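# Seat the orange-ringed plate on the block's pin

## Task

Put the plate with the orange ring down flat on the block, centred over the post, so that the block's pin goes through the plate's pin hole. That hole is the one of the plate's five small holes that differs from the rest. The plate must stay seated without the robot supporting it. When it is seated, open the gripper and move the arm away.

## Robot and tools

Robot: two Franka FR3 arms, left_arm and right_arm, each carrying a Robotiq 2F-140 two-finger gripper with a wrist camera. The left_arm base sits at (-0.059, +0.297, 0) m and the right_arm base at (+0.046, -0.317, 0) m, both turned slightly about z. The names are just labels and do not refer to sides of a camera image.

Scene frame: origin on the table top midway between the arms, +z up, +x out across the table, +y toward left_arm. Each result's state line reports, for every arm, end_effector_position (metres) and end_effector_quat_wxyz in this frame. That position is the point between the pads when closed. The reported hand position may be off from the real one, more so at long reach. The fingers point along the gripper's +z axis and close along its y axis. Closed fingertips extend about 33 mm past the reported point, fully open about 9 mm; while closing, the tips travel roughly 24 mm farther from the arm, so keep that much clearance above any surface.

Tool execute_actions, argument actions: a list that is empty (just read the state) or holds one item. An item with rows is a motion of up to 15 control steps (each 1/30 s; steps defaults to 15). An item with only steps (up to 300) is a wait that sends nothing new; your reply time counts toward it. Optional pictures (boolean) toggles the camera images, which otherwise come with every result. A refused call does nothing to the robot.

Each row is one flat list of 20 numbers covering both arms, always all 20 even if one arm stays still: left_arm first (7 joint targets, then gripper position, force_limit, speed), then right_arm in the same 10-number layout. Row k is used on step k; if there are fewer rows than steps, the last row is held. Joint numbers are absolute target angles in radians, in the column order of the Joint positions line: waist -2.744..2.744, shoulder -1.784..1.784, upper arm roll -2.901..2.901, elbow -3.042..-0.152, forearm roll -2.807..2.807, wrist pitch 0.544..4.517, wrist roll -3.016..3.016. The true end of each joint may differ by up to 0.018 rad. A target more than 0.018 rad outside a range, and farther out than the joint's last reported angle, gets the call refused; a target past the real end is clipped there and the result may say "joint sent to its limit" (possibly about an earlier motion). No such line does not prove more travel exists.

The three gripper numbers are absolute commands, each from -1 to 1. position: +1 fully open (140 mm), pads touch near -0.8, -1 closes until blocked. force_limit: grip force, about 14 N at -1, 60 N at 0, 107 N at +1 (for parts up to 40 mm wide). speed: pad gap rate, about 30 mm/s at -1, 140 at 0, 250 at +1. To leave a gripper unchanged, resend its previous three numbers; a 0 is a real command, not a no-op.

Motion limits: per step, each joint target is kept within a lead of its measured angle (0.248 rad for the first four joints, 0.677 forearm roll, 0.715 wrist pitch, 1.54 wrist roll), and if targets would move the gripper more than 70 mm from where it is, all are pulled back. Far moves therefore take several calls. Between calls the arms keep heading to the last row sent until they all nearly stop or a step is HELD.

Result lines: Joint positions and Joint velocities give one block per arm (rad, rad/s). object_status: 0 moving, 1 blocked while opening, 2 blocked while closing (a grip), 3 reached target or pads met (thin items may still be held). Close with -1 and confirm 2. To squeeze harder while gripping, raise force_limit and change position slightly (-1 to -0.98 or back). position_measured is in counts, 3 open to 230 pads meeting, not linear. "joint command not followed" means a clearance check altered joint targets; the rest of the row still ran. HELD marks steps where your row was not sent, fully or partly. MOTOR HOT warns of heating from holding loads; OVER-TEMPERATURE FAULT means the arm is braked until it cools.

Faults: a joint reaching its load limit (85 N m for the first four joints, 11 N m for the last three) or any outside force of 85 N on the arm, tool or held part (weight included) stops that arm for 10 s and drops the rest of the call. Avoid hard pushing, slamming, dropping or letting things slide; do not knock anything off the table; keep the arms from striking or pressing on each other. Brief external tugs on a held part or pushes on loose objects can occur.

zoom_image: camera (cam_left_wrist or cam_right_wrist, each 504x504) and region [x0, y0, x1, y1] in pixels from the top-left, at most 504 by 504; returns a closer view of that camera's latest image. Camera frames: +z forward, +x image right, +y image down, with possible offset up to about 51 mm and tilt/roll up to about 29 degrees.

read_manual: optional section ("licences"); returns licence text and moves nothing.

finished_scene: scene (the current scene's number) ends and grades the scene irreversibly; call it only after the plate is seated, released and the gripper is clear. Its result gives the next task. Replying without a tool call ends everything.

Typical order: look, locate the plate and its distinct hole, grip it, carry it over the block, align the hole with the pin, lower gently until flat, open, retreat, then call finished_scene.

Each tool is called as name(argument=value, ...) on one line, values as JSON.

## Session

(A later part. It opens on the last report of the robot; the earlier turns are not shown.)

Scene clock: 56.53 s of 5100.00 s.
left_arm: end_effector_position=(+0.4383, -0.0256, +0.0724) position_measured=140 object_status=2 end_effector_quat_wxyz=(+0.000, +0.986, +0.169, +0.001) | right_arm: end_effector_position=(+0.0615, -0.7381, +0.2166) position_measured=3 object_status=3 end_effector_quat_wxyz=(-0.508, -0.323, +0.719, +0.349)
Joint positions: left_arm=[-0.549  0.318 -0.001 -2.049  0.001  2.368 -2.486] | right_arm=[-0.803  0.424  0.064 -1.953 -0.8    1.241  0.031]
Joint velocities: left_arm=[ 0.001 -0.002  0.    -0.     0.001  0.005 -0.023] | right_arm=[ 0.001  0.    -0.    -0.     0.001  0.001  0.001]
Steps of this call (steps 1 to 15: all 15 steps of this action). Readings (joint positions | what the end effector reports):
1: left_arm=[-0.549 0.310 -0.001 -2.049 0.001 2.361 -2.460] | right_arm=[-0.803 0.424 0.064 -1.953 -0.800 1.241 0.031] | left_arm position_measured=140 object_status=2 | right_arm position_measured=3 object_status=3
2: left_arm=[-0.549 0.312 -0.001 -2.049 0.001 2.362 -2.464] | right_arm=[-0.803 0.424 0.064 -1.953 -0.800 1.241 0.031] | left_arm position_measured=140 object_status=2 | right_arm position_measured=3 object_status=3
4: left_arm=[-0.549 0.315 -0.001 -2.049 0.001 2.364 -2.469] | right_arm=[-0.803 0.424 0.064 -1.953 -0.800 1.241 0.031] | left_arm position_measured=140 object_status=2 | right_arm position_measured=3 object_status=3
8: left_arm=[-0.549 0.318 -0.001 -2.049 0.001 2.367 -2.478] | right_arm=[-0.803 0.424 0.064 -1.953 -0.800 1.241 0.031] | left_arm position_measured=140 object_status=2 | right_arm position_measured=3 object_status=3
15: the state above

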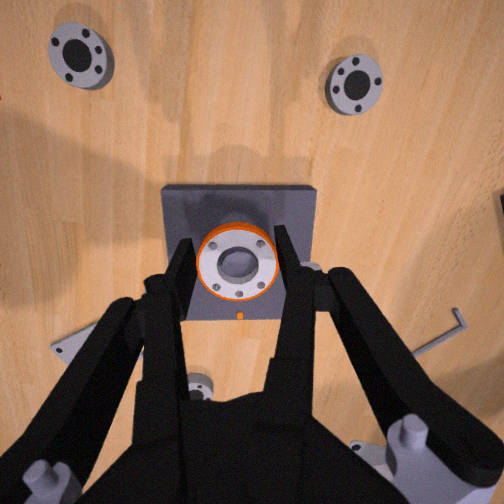

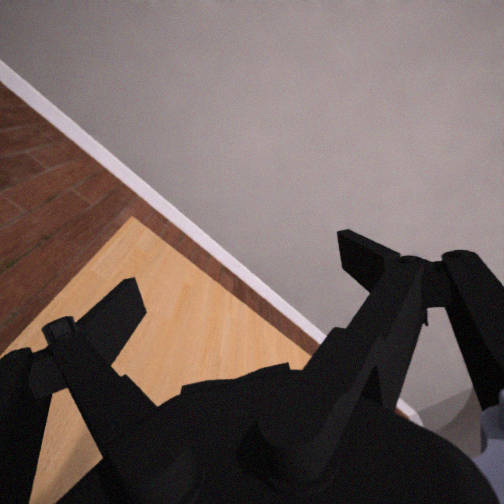

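execute_actions(actions=[{"rows":[[-0.5468,0.328,0,-2.0535,0,2.384,-2.48,-1,0,-0.3,-0.803,0.424,0.064,-1.953,-0.8,1.241,0.031,1,0,0]]}])

zoom_image(camera="cam_left_wrist", region=[180,200,300,320])

Scene clock: 60.23 s of 5100.00 s.
left_arm: end_effector_position=(+0.4391, -0.0257, +0.0697) position_measured=140 object_status=2 end_effector_quat_wxyz=(+0.001, +0.985, +0.170, +0.001) | right_arm: end_effector_position=(+0.0615, -0.7381, +0.2166) position_measured=3 object_status=3 end_effector_quat_wxyz=(-0.508, -0.323, +0.719, +0.349)
Joint positions: left_arm=[-0.549  0.322 -0.001 -2.05   0.001  2.376 -2.488] | right_arm=[-0.803  0.424  0.064 -1.953 -0.8    1.241  0.031]
Joint velocities: left_arm=[-0.    -0.001 -0.     0.     0.     0.     0.004] | right_arm=[0.    0.001 0.    0.    0.001 0.001 0.001]
Steps of this call (steps 1 to 15: the robot went on to your last target; steps 16 to 90: nothing new was sent; then 0.20 s passed at rest; steps 91 to 105: all 15 steps of this action). Readings (joint positions | what the end effector reports):
91: left_arm=[-0.549 0.318 -0.001 -2.049 0.001 2.371 -2.492] | right_arm=[-0.803 0.424 0.064 -1.953 -0.800 1.241 0.031] | left_arm position_measured=140 object_status=2 | right_arm position_measured=3 object_status=3
92: left_arm=[-0.549 0.320 -0.001 -2.050 0.001 2.373 -2.492] | right_arm=[-0.803 0.424 0.064 -1.953 -0.800 1.241 0.031] | left_arm position_measured=140 object_status=2 | right_arm position_measured=3 object_status=3
94: left_arm=[-0.549 0.322 -0.001 -2.050 0.001 2.376 -2.491] | right_arm=[-0.803 0.424 0.064 -1.953 -0.800 1.241 0.031] | left_arm position_measured=140 object_status=2 | right_arm position_measured=3 object_status=3
98: left_arm=[-0.549 0.322 -0.001 -2.050 0.001 2.376 -2.490] | right_arm=[-0.803 0.424 0.064 -1.953 -0.800 1.241 0.031] | left_arm position_measured=140 object_status=2 | right_arm position_measured=3 object_status=3
105: the state above

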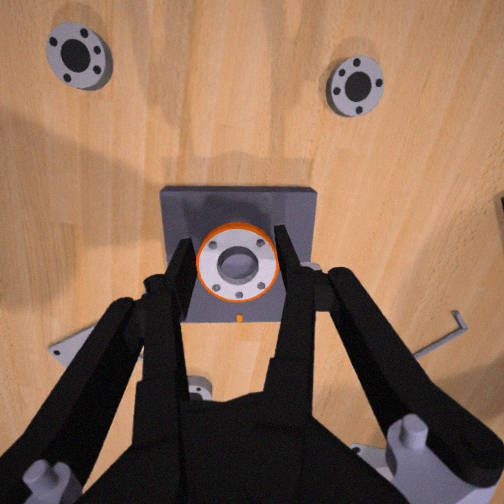

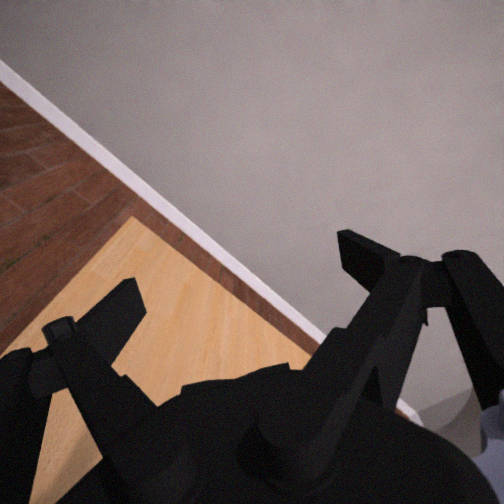

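Region (180, 200, 300, 320) of cam_left_wrist's 504x504 image, scaled by 4.200, with more detail than that image has.

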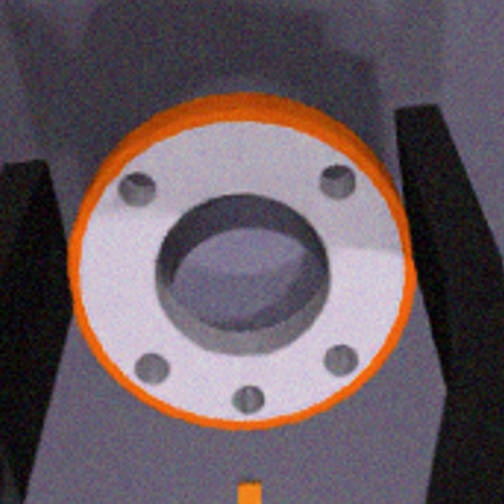

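execute_actions(actions=[{"rows":[[-0.549,0.312,0,-2.05,0,2.37,-2.47,-1,0,-0.3,-0.803,0.424,0.064,-1.953,-0.8,1.241,0.031,1,0,0],[-0.549,0.312,0,-2.05,0,2.37,-2.47,-1,0,-0.3,-0.803,0.424,0.064,-1.953,-0.8,1.241,0.031,1,0,0],[-0.549,0.308,0,-2.05,0,2.37,-2.47,-1,0,-0.3,-0.803,0.424,0.064,-1.953,-0.8,1.241,0.031,1,0,0],[-0.565,0.301,0,-2.069,0,2.373,-2.47,-1,0,-0.3,-0.803,0.424,0.064,-1.953,-0.8,1.241,0.031,1,0,0]]}])

zoom_image(camera="cam_left_wrist", region=[180,200,300,320])

Scene clock: 66.43 s of 5100.00 s.
left_arm: end_effector_position=(+0.4305, -0.0296, +0.0732) position_measured=140 object_status=2 end_effector_quat_wxyz=(+0.001, +0.987, +0.159, +0.001) | right_arm: end_effector_position=(+0.0615, -0.7381, +0.2166) position_measured=3 object_status=3 end_effector_quat_wxyz=(-0.508, -0.323, +0.719, +0.349)
Joint positions: left_arm=[-0.563  0.304  0.    -2.068  0.001  2.375 -2.479] | right_arm=[-0.803  0.424  0.064 -1.953 -0.8    1.241  0.031]
Joint velocities: left_arm=[-0.     0.    -0.001 -0.002  0.001  0.001  0.006] | right_arm=[-0.    -0.     0.002 -0.    -0.     0.     0.001]
Steps of this call (steps 1 to 15: the robot went on to your last target; steps 16 to 90: nothing new was sent; then 2.70 s passed at rest; steps 91 to 105: all 15 steps of this action). Readings (joint positions | what the end effector reports):
91: left_arm=[-0.549 0.321 -0.001 -2.050 0.001 2.376 -2.487] | right_arm=[-0.803 0.424 0.064 -1.953 -0.800 1.241 0.031] | left_arm position_measured=140 object_status=2 | right_arm position_measured=3 object_status=3
92: left_arm=[-0.549 0.319 -0.001 -2.050 0.001 2.375 -2.486] | right_arm=[-0.803 0.424 0.064 -1.953 -0.800 1.241 0.031] | left_arm position_measured=140 object_status=2 | right_arm position_measured=3 object_status=3
94: left_arm=[-0.551 0.313 0.001 -2.054 0.001 2.375 -2.484] | right_arm=[-0.803 0.424 0.064 -1.953 -0.800 1.241 0.031] | left_arm position_measured=140 object_status=2 | right_arm position_measured=3 object_status=3
98: left_arm=[-0.561 0.305 0.000 -2.065 0.001 2.375 -2.482] | right_arm=[-0.803 0.424 0.064 -1.953 -0.800 1.241 0.031] | left_arm position_measured=140 object_status=2 | right_arm position_measured=3 object_status=3
105: the state above

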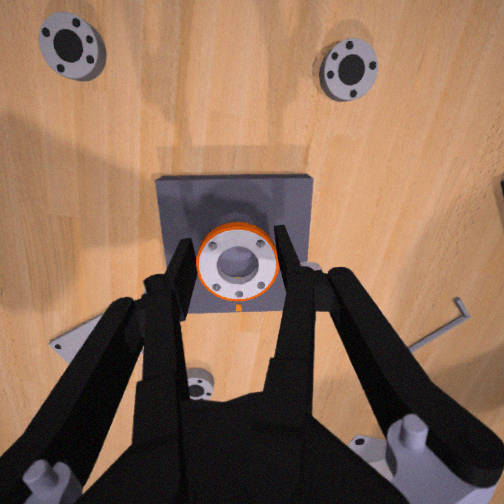

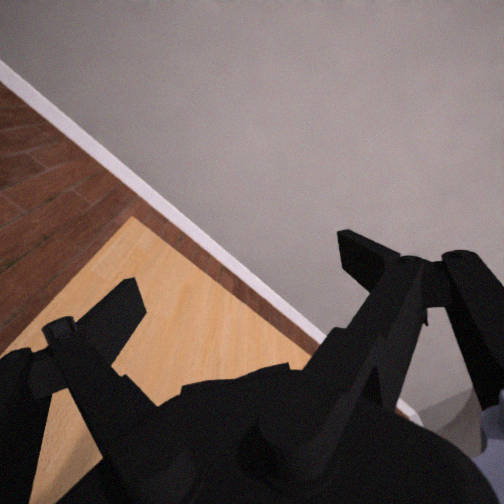

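Region (180, 200, 300, 320) of cam_left_wrist's 504x504 image, scaled by 4.200, with more detail than that image has.

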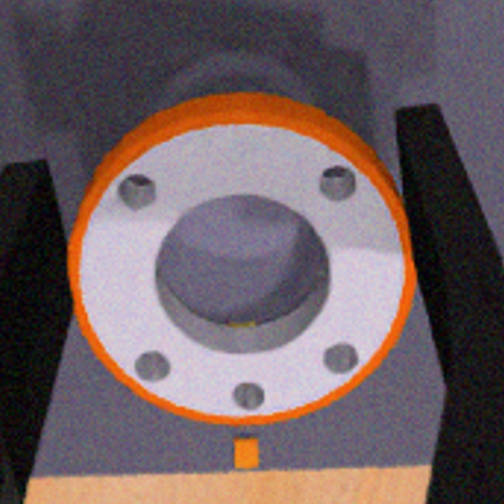

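execute_actions(actions=[{"rows":[[-0.5575,0.306,0,-2.0735,0,2.379,-2.47,-1,0,-0.3,-0.803,0.424,0.064,-1.953,-0.8,1.241,0.031,1,0,0]]}])

zoom_image(camera="cam_left_wrist", region=[180,200,300,320])

Scene clock: 70.03 s of 5100.00 s.
left_arm: end_effector_position=(+0.4297, -0.0267, +0.0712) position_measured=140 object_status=2 end_effector_quat_wxyz=(-0.001, +0.987, +0.160, -0.000) | right_arm: end_effector_position=(+0.0615, -0.7381, +0.2166) position_measured=3 object_status=3 end_effector_quat_wxyz=(-0.508, -0.323, +0.719, +0.349)
Joint positions: left_arm=[-0.56   0.304  0.    -2.072  0.001  2.376 -2.477] | right_arm=[-0.803  0.424  0.064 -1.953 -0.8    1.241  0.031]
Joint velocities: left_arm=[-0.     0.    -0.     0.    -0.     0.002 -0.   ] | right_arm=[-0.001 -0.     0.001 -0.001 -0.     0.     0.001]
Steps of this call (steps 1 to 15: the robot went on to your last target; steps 16 to 90: nothing new was sent; then 0.10 s passed at rest; steps 91 to 105: all 15 steps of this action). Readings (joint positions | what the end effector reports):
91: left_arm=[-0.563 0.304 0.000 -2.068 0.001 2.375 -2.477] | right_arm=[-0.803 0.424 0.064 -1.953 -0.800 1.241 0.031] | left_arm position_measured=140 object_status=2 | right_arm position_measured=3 object_status=3
92: left_arm=[-0.562 0.304 0.000 -2.070 0.001 2.375 -2.477] | right_arm=[-0.803 0.424 0.064 -1.953 -0.800 1.241 0.031] | left_arm position_measured=140 object_status=2 | right_arm position_measured=3 object_status=3
94: left_arm=[-0.561 0.304 0.000 -2.071 0.001 2.375 -2.477] | right_arm=[-0.803 0.424 0.064 -1.953 -0.800 1.241 0.031] | left_arm position_measured=140 object_status=2 | right_arm position_measured=3 object_status=3
98: left_arm=[-0.560 0.304 0.000 -2.072 0.001 2.375 -2.477] | right_arm=[-0.803 0.424 0.064 -1.953 -0.800 1.241 0.031] | left_arm position_measured=140 object_status=2 | right_arm position_measured=3 object_status=3
105: the state above

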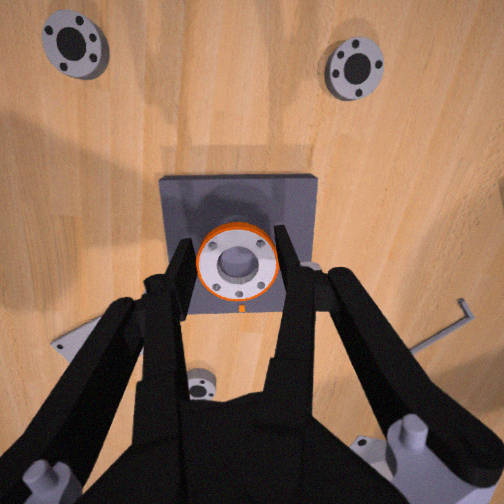

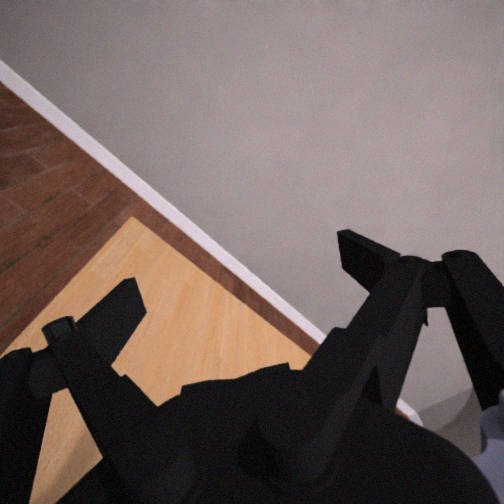

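Region (180, 200, 300, 320) of cam_left_wrist's 504x504 image, scaled by 4.200, with more detail than that image has.

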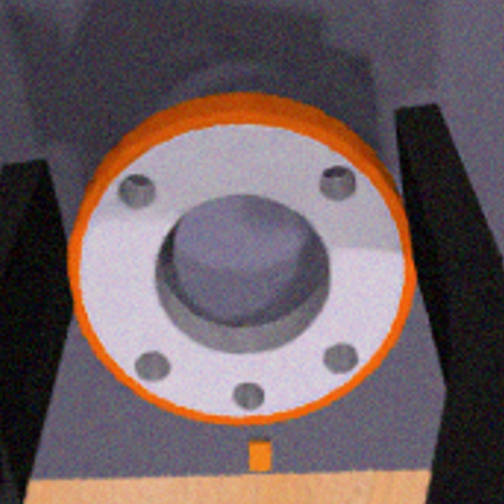

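execute_actions(actions=[{"rows":[[-0.559,0.310,0,-2.063,0,2.375,-2.47,-1,0,-0.3,-0.803,0.424,0.064,-1.953,-0.8,1.241,0.031,1,0,0]]}], pictures=false)

execute_actions(actions=[{"rows":[[-0.559,0.318,0,-2.069,0,2.387,-2.42,-1,0,-0.3,-0.803,0.424,0.064,-1.953,-0.8,1.241,0.031,1,0,0]]}])

zoom_image(camera="cam_left_wrist", region=[180,200,300,320])

Scene clock: 74.53 s of 5100.00 s.
left_arm: end_effector_position=(+0.4321, -0.0282, +0.0719) position_measured=140 object_status=2 end_effector_quat_wxyz=(+0.001, +0.987, +0.160, +0.001) | right_arm: end_effector_position=(+0.0615, -0.7381, +0.2166) position_measured=3 object_status=3 end_effector_quat_wxyz=(-0.508, -0.323, +0.719, +0.349)
Joint positions: left_arm=[-0.56   0.308  0.    -2.065  0.001  2.376 -2.477] | right_arm=[-0.803  0.424  0.064 -1.953 -0.8    1.241  0.031]
Joint velocities: left_arm=[-0.001  0.001 -0.001  0.001 -0.001 -0.001  0.001] | right_arm=[-0.    -0.    -0.001  0.001  0.    -0.    -0.   ]
Steps of this call (steps 1 to 15: the robot went on to your last target; steps 16 to 90: nothing new was sent; then 1.00 s passed at rest; steps 91 to 105: all 15 steps of this action). Readings (joint positions | what the end effector reports):
91: left_arm=[-0.560 0.305 0.000 -2.071 0.001 2.376 -2.477] | right_arm=[-0.803 0.424 0.064 -1.953 -0.800 1.241 0.031] | left_arm position_measured=140 object_status=2 | right_arm position_measured=3 object_status=3
92: left_arm=[-0.560 0.306 0.000 -2.069 0.001 2.376 -2.477] | right_arm=[-0.803 0.424 0.064 -1.953 -0.800 1.241 0.031] | left_arm position_measured=140 object_status=2 | right_arm position_measured=3 object_status=3
94: left_arm=[-0.560 0.307 0.000 -2.067 0.001 2.376 -2.477] | right_arm=[-0.803 0.424 0.064 -1.953 -0.800 1.241 0.031] | left_arm position_measured=140 object_status=2 | right_arm position_measured=3 object_status=3
98: left_arm=[-0.560 0.308 0.000 -2.066 0.001 2.376 -2.477] | right_arm=[-0.803 0.424 0.064 -1.953 -0.800 1.241 0.031] | left_arm position_measured=140 object_status=2 | right_arm position_measured=3 object_status=3
105: the state above

Scene clock: 75.03 s of 5100.00 s.
left_arm: end_effector_position=(+0.4328, -0.0285, +0.0699) position_measured=140 object_status=2 end_effector_quat_wxyz=(+0.001, +0.990, +0.140, +0.002) | right_arm: end_effector_position=(+0.0615, -0.7381, +0.2166) position_measured=3 object_status=3 end_effector_quat_wxyz=(-0.508, -0.323, +0.719, +0.349)
Joint positions: left_arm=[-0.559  0.312  0.    -2.066  0.001  2.382 -2.437] | right_arm=[-0.803  0.424  0.064 -1.953 -0.8    1.241  0.031]
Joint velocities: left_arm=[-0.001  0.001 -0.001 -0.001 -0.001  0.003  0.03 ] | right_arm=[-0.001 -0.     0.    -0.001  0.001 -0.001  0.001]
Steps of this call (steps 1 to 15: all 15 steps of this action). Readings (joint positions | what the end effector reports):
1: left_arm=[-0.560 0.309 0.000 -2.065 0.001 2.377 -2.473] | right_arm=[-0.803 0.424 0.064 -1.953 -0.800 1.241 0.031] | left_arm position_measured=140 object_status=2 | right_arm position_measured=3 object_status=3
2: left_arm=[-0.560 0.311 0.000 -2.066 0.001 2.379 -2.468] | right_arm=[-0.803 0.424 0.064 -1.953 -0.800 1.241 0.031] | left_arm position_measured=140 object_status=2 | right_arm position_measured=3 object_status=3
4: left_arm=[-0.559 0.312 0.000 -2.066 0.001 2.381 -2.460] | right_arm=[-0.803 0.424 0.064 -1.953 -0.800 1.241 0.031] | left_arm position_measured=140 object_status=2 | right_arm position_measured=3 object_status=3
8: left_arm=[-0.559 0.312 0.000 -2.066 0.001 2.382 -2.448] | right_arm=[-0.803 0.424 0.064 -1.953 -0.800 1.241 0.031] | left_arm position_measured=140 object_status=2 | right_arm position_measured=3 object_status=3
15: the state above

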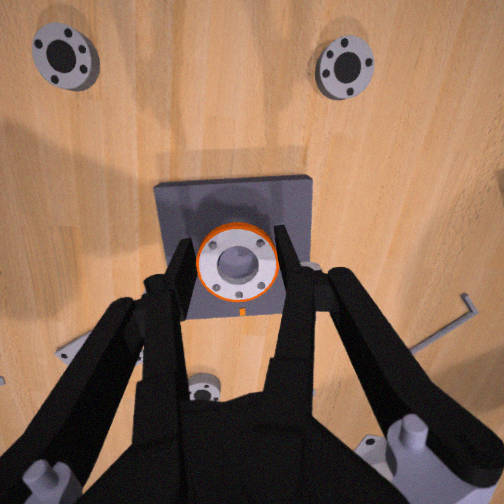

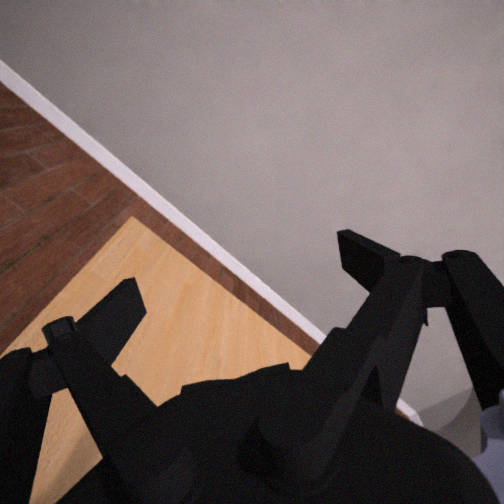

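Region (180, 200, 300, 320) of cam_left_wrist's 504x504 image, scaled by 4.200, with more detail than that image has.

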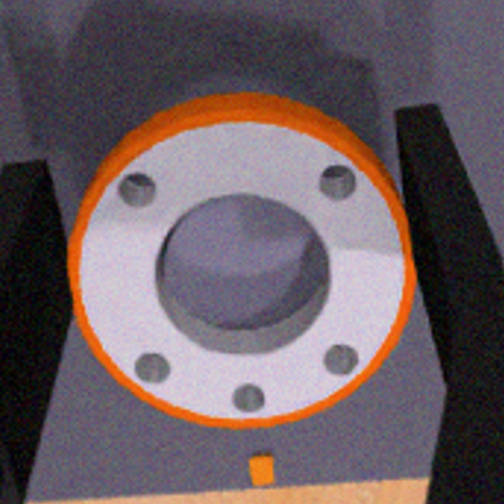

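execute_actions(actions=[{"rows":[[-0.564,0.303,0,-2.068,0,2.373,-2.44,-1,0,-0.3,-0.803,0.424,0.064,-1.953,-0.8,1.241,0.031,1,0,0]]}], pictures=false)

execute_actions(actions=[{"rows":[[-0.563,0.316,0,-2.071,0,2.385,-2.49,-1,0,-0.3,-0.803,0.424,0.064,-1.953,-0.8,1.241,0.031,1,0,0]]}])

zoom_image(camera="cam_left_wrist", region=[180,200,300,320])

Scene clock: 79.93 s of 5100.00 s.
left_arm: end_effector_position=(+0.4313, -0.0292, +0.0727) position_measured=140 object_status=2 end_effector_quat_wxyz=(+0.001, +0.991, +0.136, +0.001) | right_arm: end_effector_position=(+0.0615, -0.7381, +0.2166) position_measured=3 object_status=3 end_effector_quat_wxyz=(-0.508, -0.323, +0.719, +0.349)
Joint positions: left_arm=[-0.562  0.306  0.    -2.067  0.001  2.376 -2.432] | right_arm=[-0.803  0.424  0.064 -1.953 -0.8    1.241  0.031]
Joint velocities: left_arm=[ 0.001  0.    -0.001  0.001 -0.001 -0.002 -0.003] | right_arm=[-0.     0.001 -0.001 -0.001 -0.001 -0.    -0.002]
Steps of this call (steps 1 to 15: the robot went on to your last target; steps 16 to 90: nothing new was sent; then 1.40 s passed at rest; steps 91 to 105: all 15 steps of this action). Readings (joint positions | what the end effector reports):
91: left_arm=[-0.560 0.311 0.000 -2.066 0.001 2.382 -2.429] | right_arm=[-0.803 0.424 0.064 -1.953 -0.800 1.241 0.031] | left_arm position_measured=140 object_status=2 | right_arm position_measured=3 object_status=3
92: left_arm=[-0.560 0.310 0.000 -2.066 0.001 2.381 -2.429] | right_arm=[-0.803 0.424 0.064 -1.953 -0.800 1.241 0.031] | left_arm position_measured=140 object_status=2 | right_arm position_measured=3 object_status=3
94: left_arm=[-0.561 0.307 0.000 -2.066 0.001 2.379 -2.430] | right_arm=[-0.803 0.424 0.064 -1.953 -0.800 1.241 0.031] | left_arm position_measured=140 object_status=2 | right_arm position_measured=3 object_status=3
98: left_arm=[-0.562 0.306 0.000 -2.066 0.001 2.377 -2.431] | right_arm=[-0.803 0.424 0.064 -1.953 -0.800 1.241 0.031] | left_arm position_measured=140 object_status=2 | right_arm position_measured=3 object_status=3
105: the state above

Scene clock: 80.43 s of 5100.00 s.
left_arm: end_effector_position=(+0.4306, -0.0289, +0.0695) position_measured=140 object_status=2 end_effector_quat_wxyz=(+0.000, +0.988, +0.156, +0.001) | right_arm: end_effector_position=(+0.0615, -0.7381, +0.2166) position_measured=3 object_status=3 end_effector_quat_wxyz=(-0.508, -0.323, +0.719, +0.349)
Joint positions: left_arm=[-0.562  0.311  0.    -2.068  0.001  2.38  -2.471] | right_arm=[-0.803  0.424  0.064 -1.953 -0.8    1.241  0.031]
Joint velocities: left_arm=[-0.001  0.001 -0.     0.    -0.002 -0.001 -0.028] | right_arm=[-0.    -0.     0.001  0.001  0.    -0.     0.001]
Steps of this call (steps 1 to 15: all 15 steps of this action). Readings (joint positions | what the end effector reports):
1: left_arm=[-0.562 0.307 0.000 -2.067 0.001 2.377 -2.436] | right_arm=[-0.803 0.424 0.064 -1.953 -0.800 1.241 0.031] | left_arm position_measured=140 object_status=2 | right_arm position_measured=3 object_status=3
2: left_arm=[-0.562 0.308 0.000 -2.067 0.001 2.378 -2.441] | right_arm=[-0.803 0.424 0.064 -1.953 -0.800 1.241 0.031] | left_arm position_measured=140 object_status=2 | right_arm position_measured=3 object_status=3
4: left_arm=[-0.562 0.311 0.000 -2.068 0.001 2.380 -2.449] | right_arm=[-0.803 0.424 0.064 -1.953 -0.800 1.241 0.031] | left_arm position_measured=140 object_status=2 | right_arm position_measured=3 object_status=3
8: left_arm=[-0.562 0.311 0.000 -2.068 0.001 2.380 -2.461] | right_arm=[-0.803 0.424 0.064 -1.953 -0.800 1.241 0.031] | left_arm position_measured=140 object_status=2 | right_arm position_measured=3 object_status=3
15: the state above

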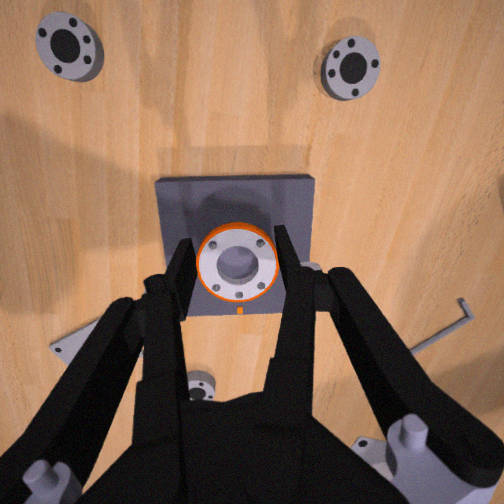

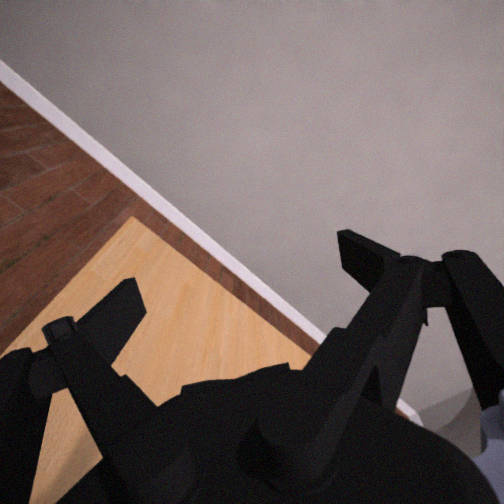

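Region (180, 200, 300, 320) of cam_left_wrist's 504x504 image, scaled by 4.200, with more detail than that image has.

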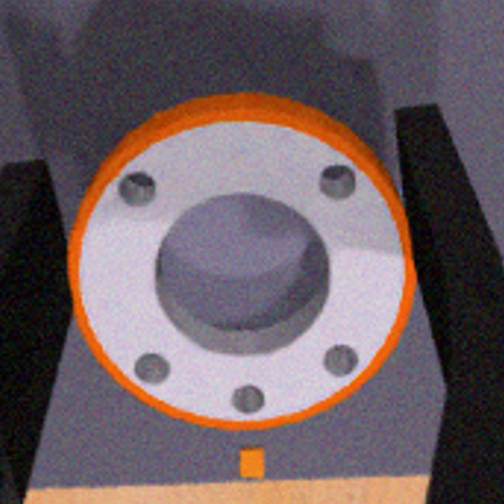

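Close; twisting under pressure with a slight backward bias.

execute_actions(actions=[{"rows":[[-0.566,0.316,0,-2.073,0,2.385,-2.40,-1,0,-0.3,-0.803,0.424,0.064,-1.953,-0.8,1.241,0.031,1,0,0]]}], pictures=false)

execute_actions(actions=[{"rows":[[-0.566,0.316,0,-2.073,0,2.385,-2.50,-1,0,-0.3,-0.803,0.424,0.064,-1.953,-0.8,1.241,0.031,1,0,0]]}])

zoom_image(camera="cam_left_wrist", region=[180,200,300,320])

Scene clock: 84.03 s of 5100.00 s.
left_arm: end_effector_position=(+0.4293, -0.0297, +0.0678) position_measured=140 object_status=2 end_effector_quat_wxyz=(-0.000, +0.992, +0.130, +0.000) | right_arm: end_effector_position=(+0.0615, -0.7381, +0.2166) position_measured=3 object_status=3 end_effector_quat_wxyz=(-0.508, -0.323, +0.719, +0.349)
Joint positions: left_arm=[-0.564  0.313  0.001 -2.07   0.001  2.383 -2.422] | right_arm=[-0.803  0.424  0.064 -1.953 -0.8    1.241  0.031]
Joint velocities: left_arm=[-0.     0.007  0.    -0.002 -0.     0.008  0.044] | right_arm=[ 0.     0.     0.001 -0.001 -0.    -0.    -0.001]
Steps of this call (steps 1 to 15: the robot went on to your last target; steps 16 to 90: nothing new was sent; then 0.10 s passed at rest; steps 91 to 105: all 15 steps of this action). Readings (joint positions | what the end effector reports):
91: left_arm=[-0.562 0.311 0.001 -2.068 0.001 2.380 -2.473] | right_arm=[-0.803 0.424 0.064 -1.953 -0.800 1.241 0.031] | left_arm position_measured=140 object_status=2 | right_arm position_measured=3 object_status=3
92: left_arm=[-0.562 0.311 0.001 -2.068 0.001 2.381 -2.466] | right_arm=[-0.803 0.424 0.064 -1.953 -0.800 1.241 0.031] | left_arm position_measured=140 object_status=2 | right_arm position_measured=3 object_status=3
94: left_arm=[-0.563 0.311 0.001 -2.068 0.001 2.381 -2.454] | right_arm=[-0.803 0.424 0.064 -1.953 -0.800 1.241 0.031] | left_arm position_measured=140 object_status=2 | right_arm position_measured=3 object_status=3
98: left_arm=[-0.564 0.311 0.001 -2.069 0.001 2.381 -2.438] | right_arm=[-0.803 0.424 0.064 -1.953 -0.800 1.241 0.031] | left_arm position_measured=140 object_status=2 | right_arm position_measured=3 object_status=3
105: the state above

Scene clock: 84.53 s of 5100.00 s.
left_arm: end_effector_position=(+0.4291, -0.0294, +0.0672) position_measured=140 object_status=2 end_effector_quat_wxyz=(-0.000, +0.987, +0.158, -0.000) | right_arm: end_effector_position=(+0.0615, -0.7381, +0.2166) position_measured=3 object_status=3 end_effector_quat_wxyz=(-0.508, -0.323, +0.719, +0.349)
Joint positions: left_arm=[-0.564  0.314  0.001 -2.071  0.001  2.384 -2.478] | right_arm=[-0.803  0.424  0.064 -1.953 -0.8    1.241  0.031]
Joint velocities: left_arm=[-0.     0.001  0.002  0.    -0.    -0.001 -0.046] | right_arm=[-0.    -0.001 -0.    -0.    -0.     0.    -0.001]
Steps of this call (steps 1 to 15: all 15 steps of this action). Readings (joint positions | what the end effector reports):
1: left_arm=[-0.564 0.313 0.001 -2.070 0.001 2.383 -2.428] | right_arm=[-0.803 0.424 0.064 -1.953 -0.800 1.241 0.031] | left_arm position_measured=140 object_status=2 | right_arm position_measured=3 object_status=3
2: left_arm=[-0.564 0.313 0.001 -2.070 0.001 2.383 -2.435] | right_arm=[-0.803 0.424 0.064 -1.953 -0.800 1.241 0.031] | left_arm position_measured=140 object_status=2 | right_arm position_measured=3 object_status=3
4: left_arm=[-0.564 0.313 0.001 -2.071 0.001 2.383 -2.446] | right_arm=[-0.803 0.424 0.064 -1.953 -0.800 1.241 0.031] | left_arm position_measured=140 object_status=2 | right_arm position_measured=3 object_status=3
8: left_arm=[-0.564 0.314 0.001 -2.071 0.001 2.384 -2.463] | right_arm=[-0.803 0.424 0.064 -1.953 -0.800 1.241 0.031] | left_arm position_measured=140 object_status=2 | right_arm position_measured=3 object_status=3
15: the state above

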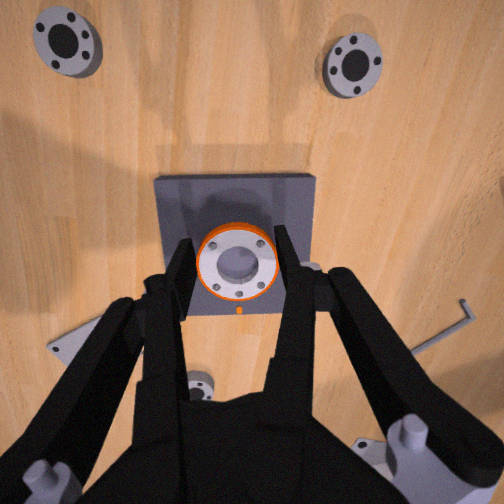

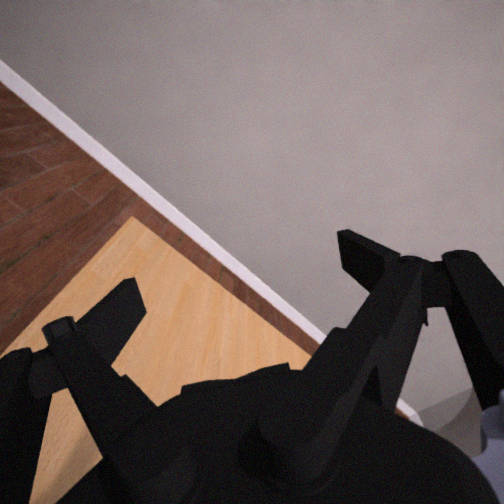

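Region (180, 200, 300, 320) of cam_left_wrist's 504x504 image, scaled by 4.200, with more detail than that image has.

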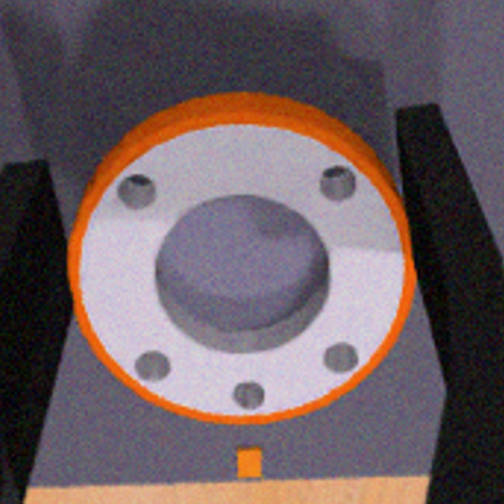

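On the post. Descending.

execute_actions(actions=[{"rows":[[-0.564,0.330,0,-2.077,0,2.406,-2.47,-1,0,-0.3,-0.803,0.424,0.064,-1.953,-0.8,1.241,0.031,1,0,0]]}])

zoom_image(camera="cam_left_wrist", region=[180,200,300,320])

Scene clock: 106.63 s of 5100.00 s.
left_arm: end_effector_position=(+0.4293, -0.0292, +0.0596) position_measured=140 object_status=2 end_effector_quat_wxyz=(-0.000, +0.987, +0.159, +0.000) | right_arm: end_effector_position=(+0.0615, -0.7381, +0.2166) position_measured=3 object_status=3 end_effector_quat_wxyz=(-0.508, -0.323, +0.719, +0.349)
Joint positions: left_arm=[-0.564  0.326  0.001 -2.075  0.001  2.401 -2.48 ] | right_arm=[-0.803  0.424  0.064 -1.953 -0.8    1.241  0.031]
Joint velocities: left_arm=[-0.    -0.001  0.    -0.001  0.001  0.001  0.007] | right_arm=[-0.    -0.     0.    -0.001 -0.001  0.001  0.001]
Steps of this call (steps 1 to 30: the robot went on to your last target; steps 31 to 90: nothing new was sent; then 18.60 s passed at rest; steps 91 to 105: all 15 steps of this action). Readings (joint positions | what the end effector reports):
91: left_arm=[-0.564 0.315 0.001 -2.071 0.001 2.386 -2.491] | right_arm=[-0.803 0.424 0.064 -1.953 -0.800 1.241 0.031] | left_arm position_measured=140 object_status=2 | right_arm position_measured=3 object_status=3
92: left_arm=[-0.564 0.318 0.001 -2.072 0.001 2.389 -2.489] | right_arm=[-0.803 0.424 0.064 -1.953 -0.800 1.241 0.031] | left_arm position_measured=140 object_status=2 | right_arm position_measured=3 object_status=3
94: left_arm=[-0.564 0.324 0.001 -2.073 0.001 2.395 -2.487] | right_arm=[-0.803 0.424 0.064 -1.953 -0.800 1.241 0.031] | left_arm position_measured=140 object_status=2 | right_arm position_measured=3 object_status=3
98: left_arm=[-0.564 0.326 0.001 -2.074 0.001 2.400 -2.483] | right_arm=[-0.803 0.424 0.064 -1.953 -0.800 1.241 0.031] | left_arm position_measured=140 object_status=2 | right_arm position_measured=3 object_status=3
105: the state above

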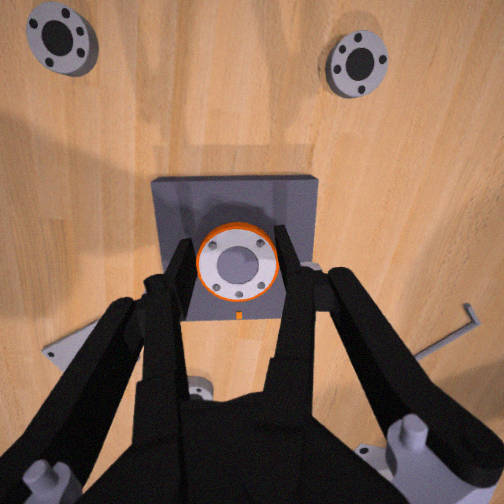

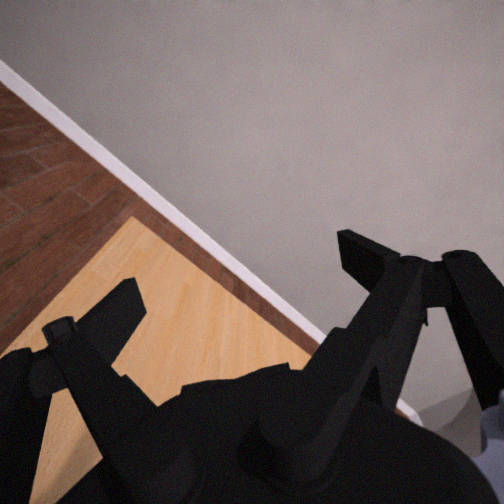

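Region (180, 200, 300, 320) of cam_left_wrist's 504x504 image, scaled by 4.200, with more detail than that image has.

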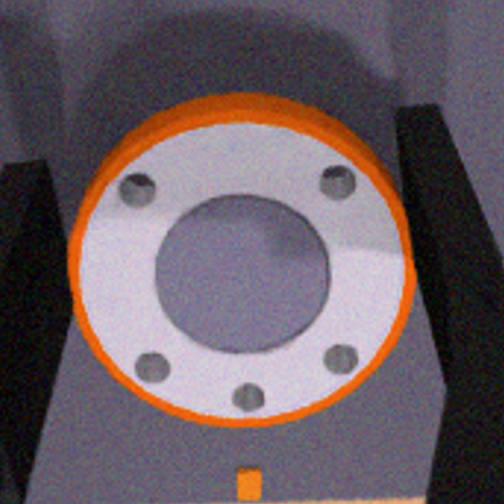

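Resting on the pin; rotating toward alignment.

execute_actions(actions=[{"rows":[[-0.564,0.332,0,-2.078,0,2.408,-2.42,-1,0,-0.3,-0.803,0.424,0.064,-1.953,-0.8,1.241,0.031,1,0,0]]}])

zoom_image(camera="cam_left_wrist", region=[180,200,300,320])

Scene clock: 110.70 s of 5100.00 s.
left_arm: end_effector_position=(+0.4294, -0.0296, +0.0581) position_measured=140 object_status=2 end_effector_quat_wxyz=(+0.000, +0.990, +0.140, +0.001) | right_arm: end_effector_position=(+0.0615, -0.7381, +0.2166) position_measured=3 object_status=3 end_effector_quat_wxyz=(-0.508, -0.323, +0.719, +0.349)
Joint positions: left_arm=[-0.564  0.329  0.001 -2.075  0.     2.406 -2.442] | right_arm=[-0.803  0.424  0.064 -1.953 -0.8    1.241  0.031]
Joint velocities: left_arm=[-0.001 -0.001 -0.    -0.    -0.001  0.001  0.012] | right_arm=[-0.001  0.    -0.001 -0.001  0.     0.001  0.001]
Steps of this call (steps 1 to 15: the robot went on to your last target; steps 16 to 90: nothing new was sent; then 0.57 s passed at rest; steps 91 to 105: all 15 steps of this action). Readings (joint positions | what the end effector reports):
91: left_arm=[-0.564 0.327 0.001 -2.075 0.001 2.402 -2.473] | right_arm=[-0.803 0.424 0.064 -1.953 -0.800 1.241 0.031] | left_arm position_measured=140 object_status=2 | right_arm position_measured=3 object_status=3
92: left_arm=[-0.564 0.327 0.001 -2.075 0.001 2.402 -2.469] | right_arm=[-0.803 0.424 0.064 -1.953 -0.800 1.241 0.031] | left_arm position_measured=140 object_status=2 | right_arm position_measured=3 object_status=3
94: left_arm=[-0.564 0.328 0.001 -2.075 0.001 2.404 -2.461] | right_arm=[-0.803 0.424 0.064 -1.953 -0.800 1.241 0.031] | left_arm position_measured=140 object_status=2 | right_arm position_measured=3 object_status=3
98: left_arm=[-0.564 0.329 0.001 -2.075 0.001 2.406 -2.449] | right_arm=[-0.803 0.424 0.064 -1.953 -0.800 1.241 0.031] | left_arm position_measured=140 object_status=2 | right_arm position_measured=3 object_status=3
105: the state above

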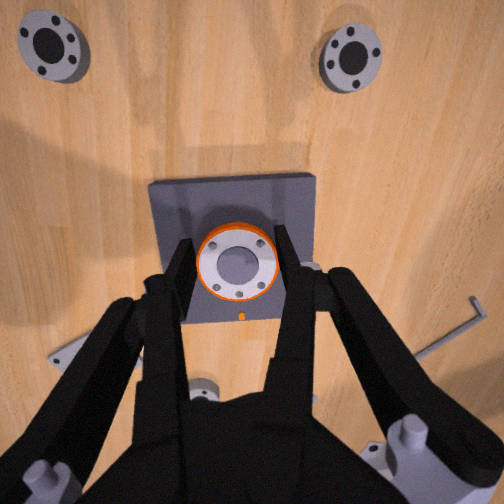

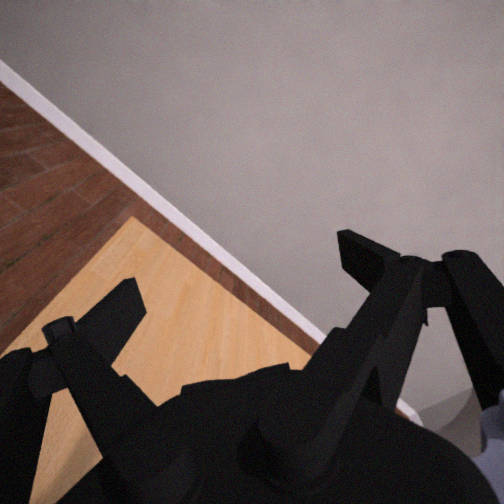

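Region (180, 200, 300, 320) of cam_left_wrist's 504x504 image, scaled by 4.200, with more detail than that image has.

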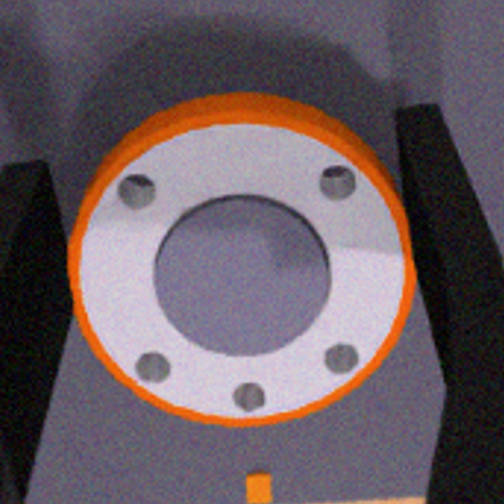

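execute_actions(actions=[{"rows":[[-0.564,0.346,0,-2.082,0,2.426,-2.45,-1,0,-0.3,-0.803,0.424,0.064,-1.953,-0.8,1.241,0.031,1,0,0]]}])

zoom_image(camera="cam_left_wrist", region=[180,200,300,320])

Scene clock: 115.10 s of 5100.00 s.
left_arm: end_effector_position=(+0.4295, -0.0295, +0.0576) position_measured=140 object_status=2 end_effector_quat_wxyz=(+0.001, +0.990, +0.142, +0.001) | right_arm: end_effector_position=(+0.0615, -0.7381, +0.2166) position_measured=3 object_status=3 end_effector_quat_wxyz=(-0.508, -0.323, +0.719, +0.349)
Joint positions: left_arm=[-0.564  0.33   0.001 -2.076  0.     2.408 -2.446] | right_arm=[-0.803  0.424  0.064 -1.953 -0.8    1.241  0.031]
Joint velocities: left_arm=[-0.001 -0.001 -0.    -0.     0.001 -0.    -0.   ] | right_arm=[ 0.     0.001 -0.     0.001  0.001 -0.001 -0.001]
Steps of this call (steps 1 to 15: the robot went on to your last target; steps 16 to 90: nothing new was sent; then 0.90 s passed at rest; steps 91 to 105: all 15 steps of this action). Readings (joint positions | what the end effector reports):
91: left_arm=[-0.564 0.330 0.001 -2.076 0.000 2.407 -2.441] | right_arm=[-0.803 0.424 0.064 -1.953 -0.800 1.241 0.031] | left_arm position_measured=140 object_status=2 | right_arm position_measured=3 object_status=3
92: left_arm=[-0.564 0.330 0.001 -2.076 0.000 2.407 -2.442] | right_arm=[-0.803 0.424 0.064 -1.953 -0.800 1.241 0.031] | left_arm position_measured=140 object_status=2 | right_arm position_measured=3 object_status=3
94: left_arm=[-0.564 0.330 0.001 -2.076 0.000 2.407 -2.444] | right_arm=[-0.803 0.424 0.064 -1.953 -0.800 1.241 0.031] | left_arm position_measured=140 object_status=2 | right_arm position_measured=3 object_status=3
98: left_arm=[-0.564 0.330 0.001 -2.076 0.000 2.408 -2.445] | right_arm=[-0.803 0.424 0.064 -1.953 -0.800 1.241 0.031] | left_arm position_measured=140 object_status=2 | right_arm position_measured=3 object_status=3
105: the state above

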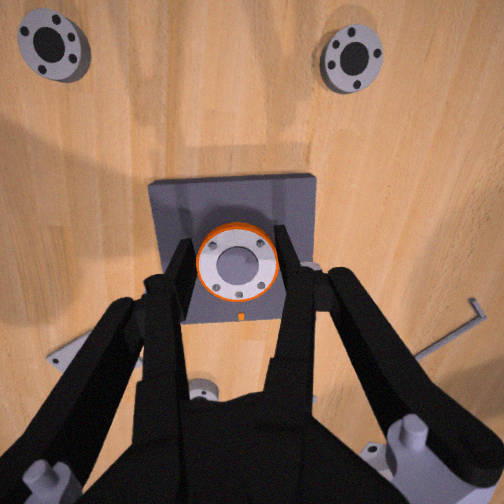

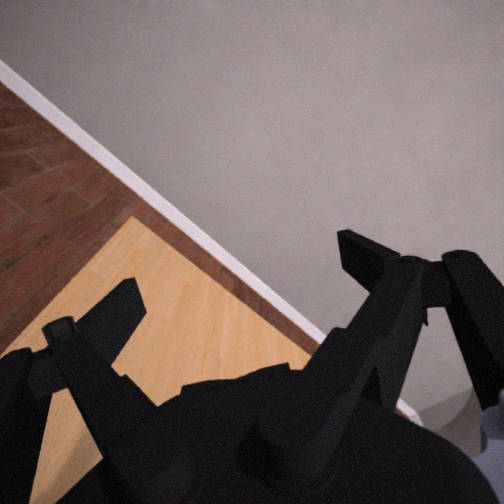

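Region (180, 200, 300, 320) of cam_left_wrist's 504x504 image, scaled by 4.200, with more detail than that image has.

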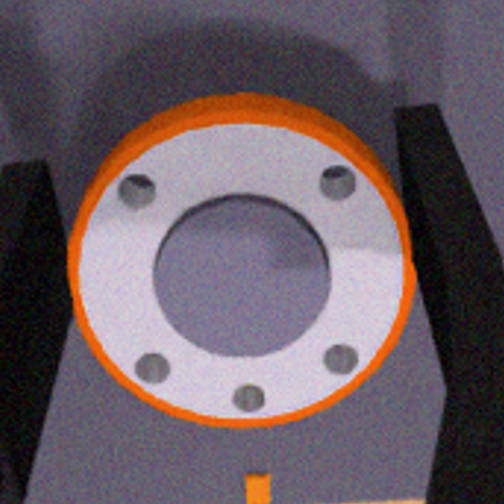

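execute_actions(actions=[{"rows":[[-0.564,0.334,0,-2.078,0,2.410,-2.49,-1,0,-0.3,-0.803,0.424,0.064,-1.953,-0.8,1.241,0.031,1,0,0]]}], pictures=false)

execute_actions(actions=[{"rows":[[-0.564,0.342,0,-2.081,0,2.421,-2.455,-1,0,-0.3,-0.803,0.424,0.064,-1.953,-0.8,1.241,0.031,1,0,0]]}])

zoom_image(camera="cam_left_wrist", region=[180,200,300,320])

Scene clock: 119.63 s of 5100.00 s.
left_arm: end_effector_position=(+0.4292, -0.0289, +0.0566) position_measured=140 object_status=2 end_effector_quat_wxyz=(-0.000, +0.988, +0.156, +0.000) | right_arm: end_effector_position=(+0.0615, -0.7381, +0.2166) position_measured=3 object_status=3 end_effector_quat_wxyz=(-0.508, -0.323, +0.719, +0.349)
Joint positions: left_arm=[-0.564  0.331  0.001 -2.076  0.     2.408 -2.472] | right_arm=[-0.803  0.424  0.064 -1.953 -0.8    1.241  0.031]
Joint velocities: left_arm=[-0.    -0.    -0.002  0.     0.001 -0.    -0.008] | right_arm=[ 0.     0.     0.    -0.    -0.001 -0.     0.   ]
Steps of this call (steps 1 to 15: the robot went on to your last target; steps 16 to 90: nothing new was sent; then 1.03 s passed at rest; steps 91 to 105: all 15 steps of this action). Readings (joint positions | what the end effector reports):
91: left_arm=[-0.564 0.329 0.001 -2.076 0.000 2.407 -2.450] | right_arm=[-0.803 0.424 0.064 -1.953 -0.800 1.241 0.031] | left_arm position_measured=140 object_status=2 | right_arm position_measured=3 object_status=3
92: left_arm=[-0.564 0.330 0.001 -2.076 0.000 2.407 -2.453] | right_arm=[-0.803 0.424 0.064 -1.953 -0.800 1.241 0.031] | left_arm position_measured=140 object_status=2 | right_arm position_measured=3 object_status=3
94: left_arm=[-0.564 0.331 0.001 -2.076 0.000 2.408 -2.459] | right_arm=[-0.803 0.424 0.064 -1.953 -0.800 1.241 0.031] | left_arm position_measured=140 object_status=2 | right_arm position_measured=3 object_status=3
98: left_arm=[-0.564 0.331 0.001 -2.076 0.000 2.408 -2.467] | right_arm=[-0.803 0.424 0.064 -1.953 -0.800 1.241 0.031] | left_arm position_measured=140 object_status=2 | right_arm position_measured=3 object_status=3
105: the state above

Scene clock: 120.13 s of 5100.00 s.
left_arm: end_effector_position=(+0.4294, -0.0292, +0.0561) position_measured=140 object_status=2 end_effector_quat_wxyz=(+0.000, +0.989, +0.150, +0.001) | right_arm: end_effector_position=(+0.0615, -0.7381, +0.2166) position_measured=3 object_status=3 end_effector_quat_wxyz=(-0.508, -0.323, +0.719, +0.349)
Joint positions: left_arm=[-0.564  0.332  0.001 -2.077  0.     2.411 -2.461] | right_arm=[-0.803  0.424  0.064 -1.953 -0.8    1.241  0.031]
Joint velocities: left_arm=[-0.     0.001 -0.001 -0.     0.     0.001  0.005] | right_arm=[-0.     0.     0.001  0.    -0.001  0.001 -0.001]
Steps of this call (steps 1 to 15: all 15 steps of this action). Readings (joint positions | what the end effector reports):
1: left_arm=[-0.564 0.332 0.001 -2.077 0.000 2.409 -2.471] | right_arm=[-0.803 0.424 0.064 -1.953 -0.800 1.241 0.031] | left_arm position_measured=140 object_status=2 | right_arm position_measured=3 object_status=3
2: left_arm=[-0.564 0.332 0.001 -2.077 0.000 2.409 -2.469] | right_arm=[-0.803 0.424 0.064 -1.953 -0.800 1.241 0.031] | left_arm position_measured=140 object_status=2 | right_arm position_measured=3 object_status=3
4: left_arm=[-0.564 0.332 0.001 -2.077 0.000 2.410 -2.466] | right_arm=[-0.803 0.424 0.064 -1.953 -0.800 1.241 0.031] | left_arm position_measured=140 object_status=2 | right_arm position_measured=3 object_status=3
8: left_arm=[-0.564 0.332 0.001 -2.077 0.000 2.410 -2.463] | right_arm=[-0.803 0.424 0.064 -1.953 -0.800 1.241 0.031] | left_arm position_measured=140 object_status=2 | right_arm position_measured=3 object_status=3
15: the state above

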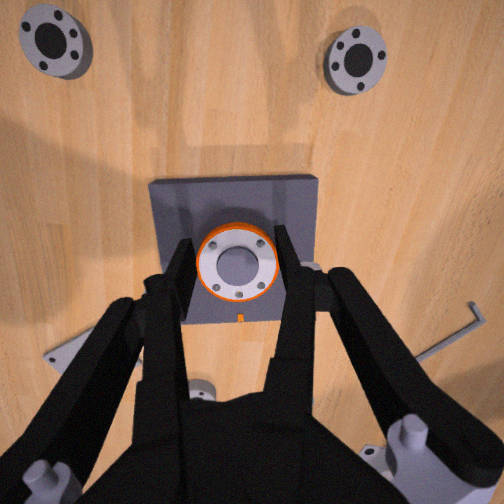

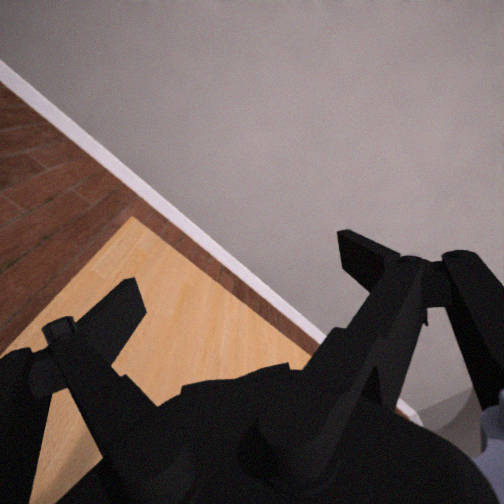

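Region (180, 200, 300, 320) of cam_left_wrist's 504x504 image, scaled by 4.200, with more detail than that image has.

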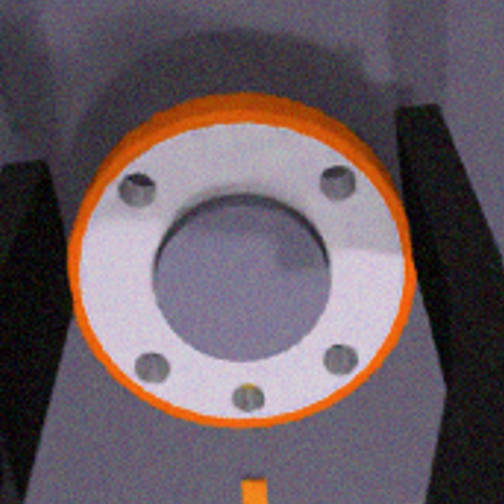

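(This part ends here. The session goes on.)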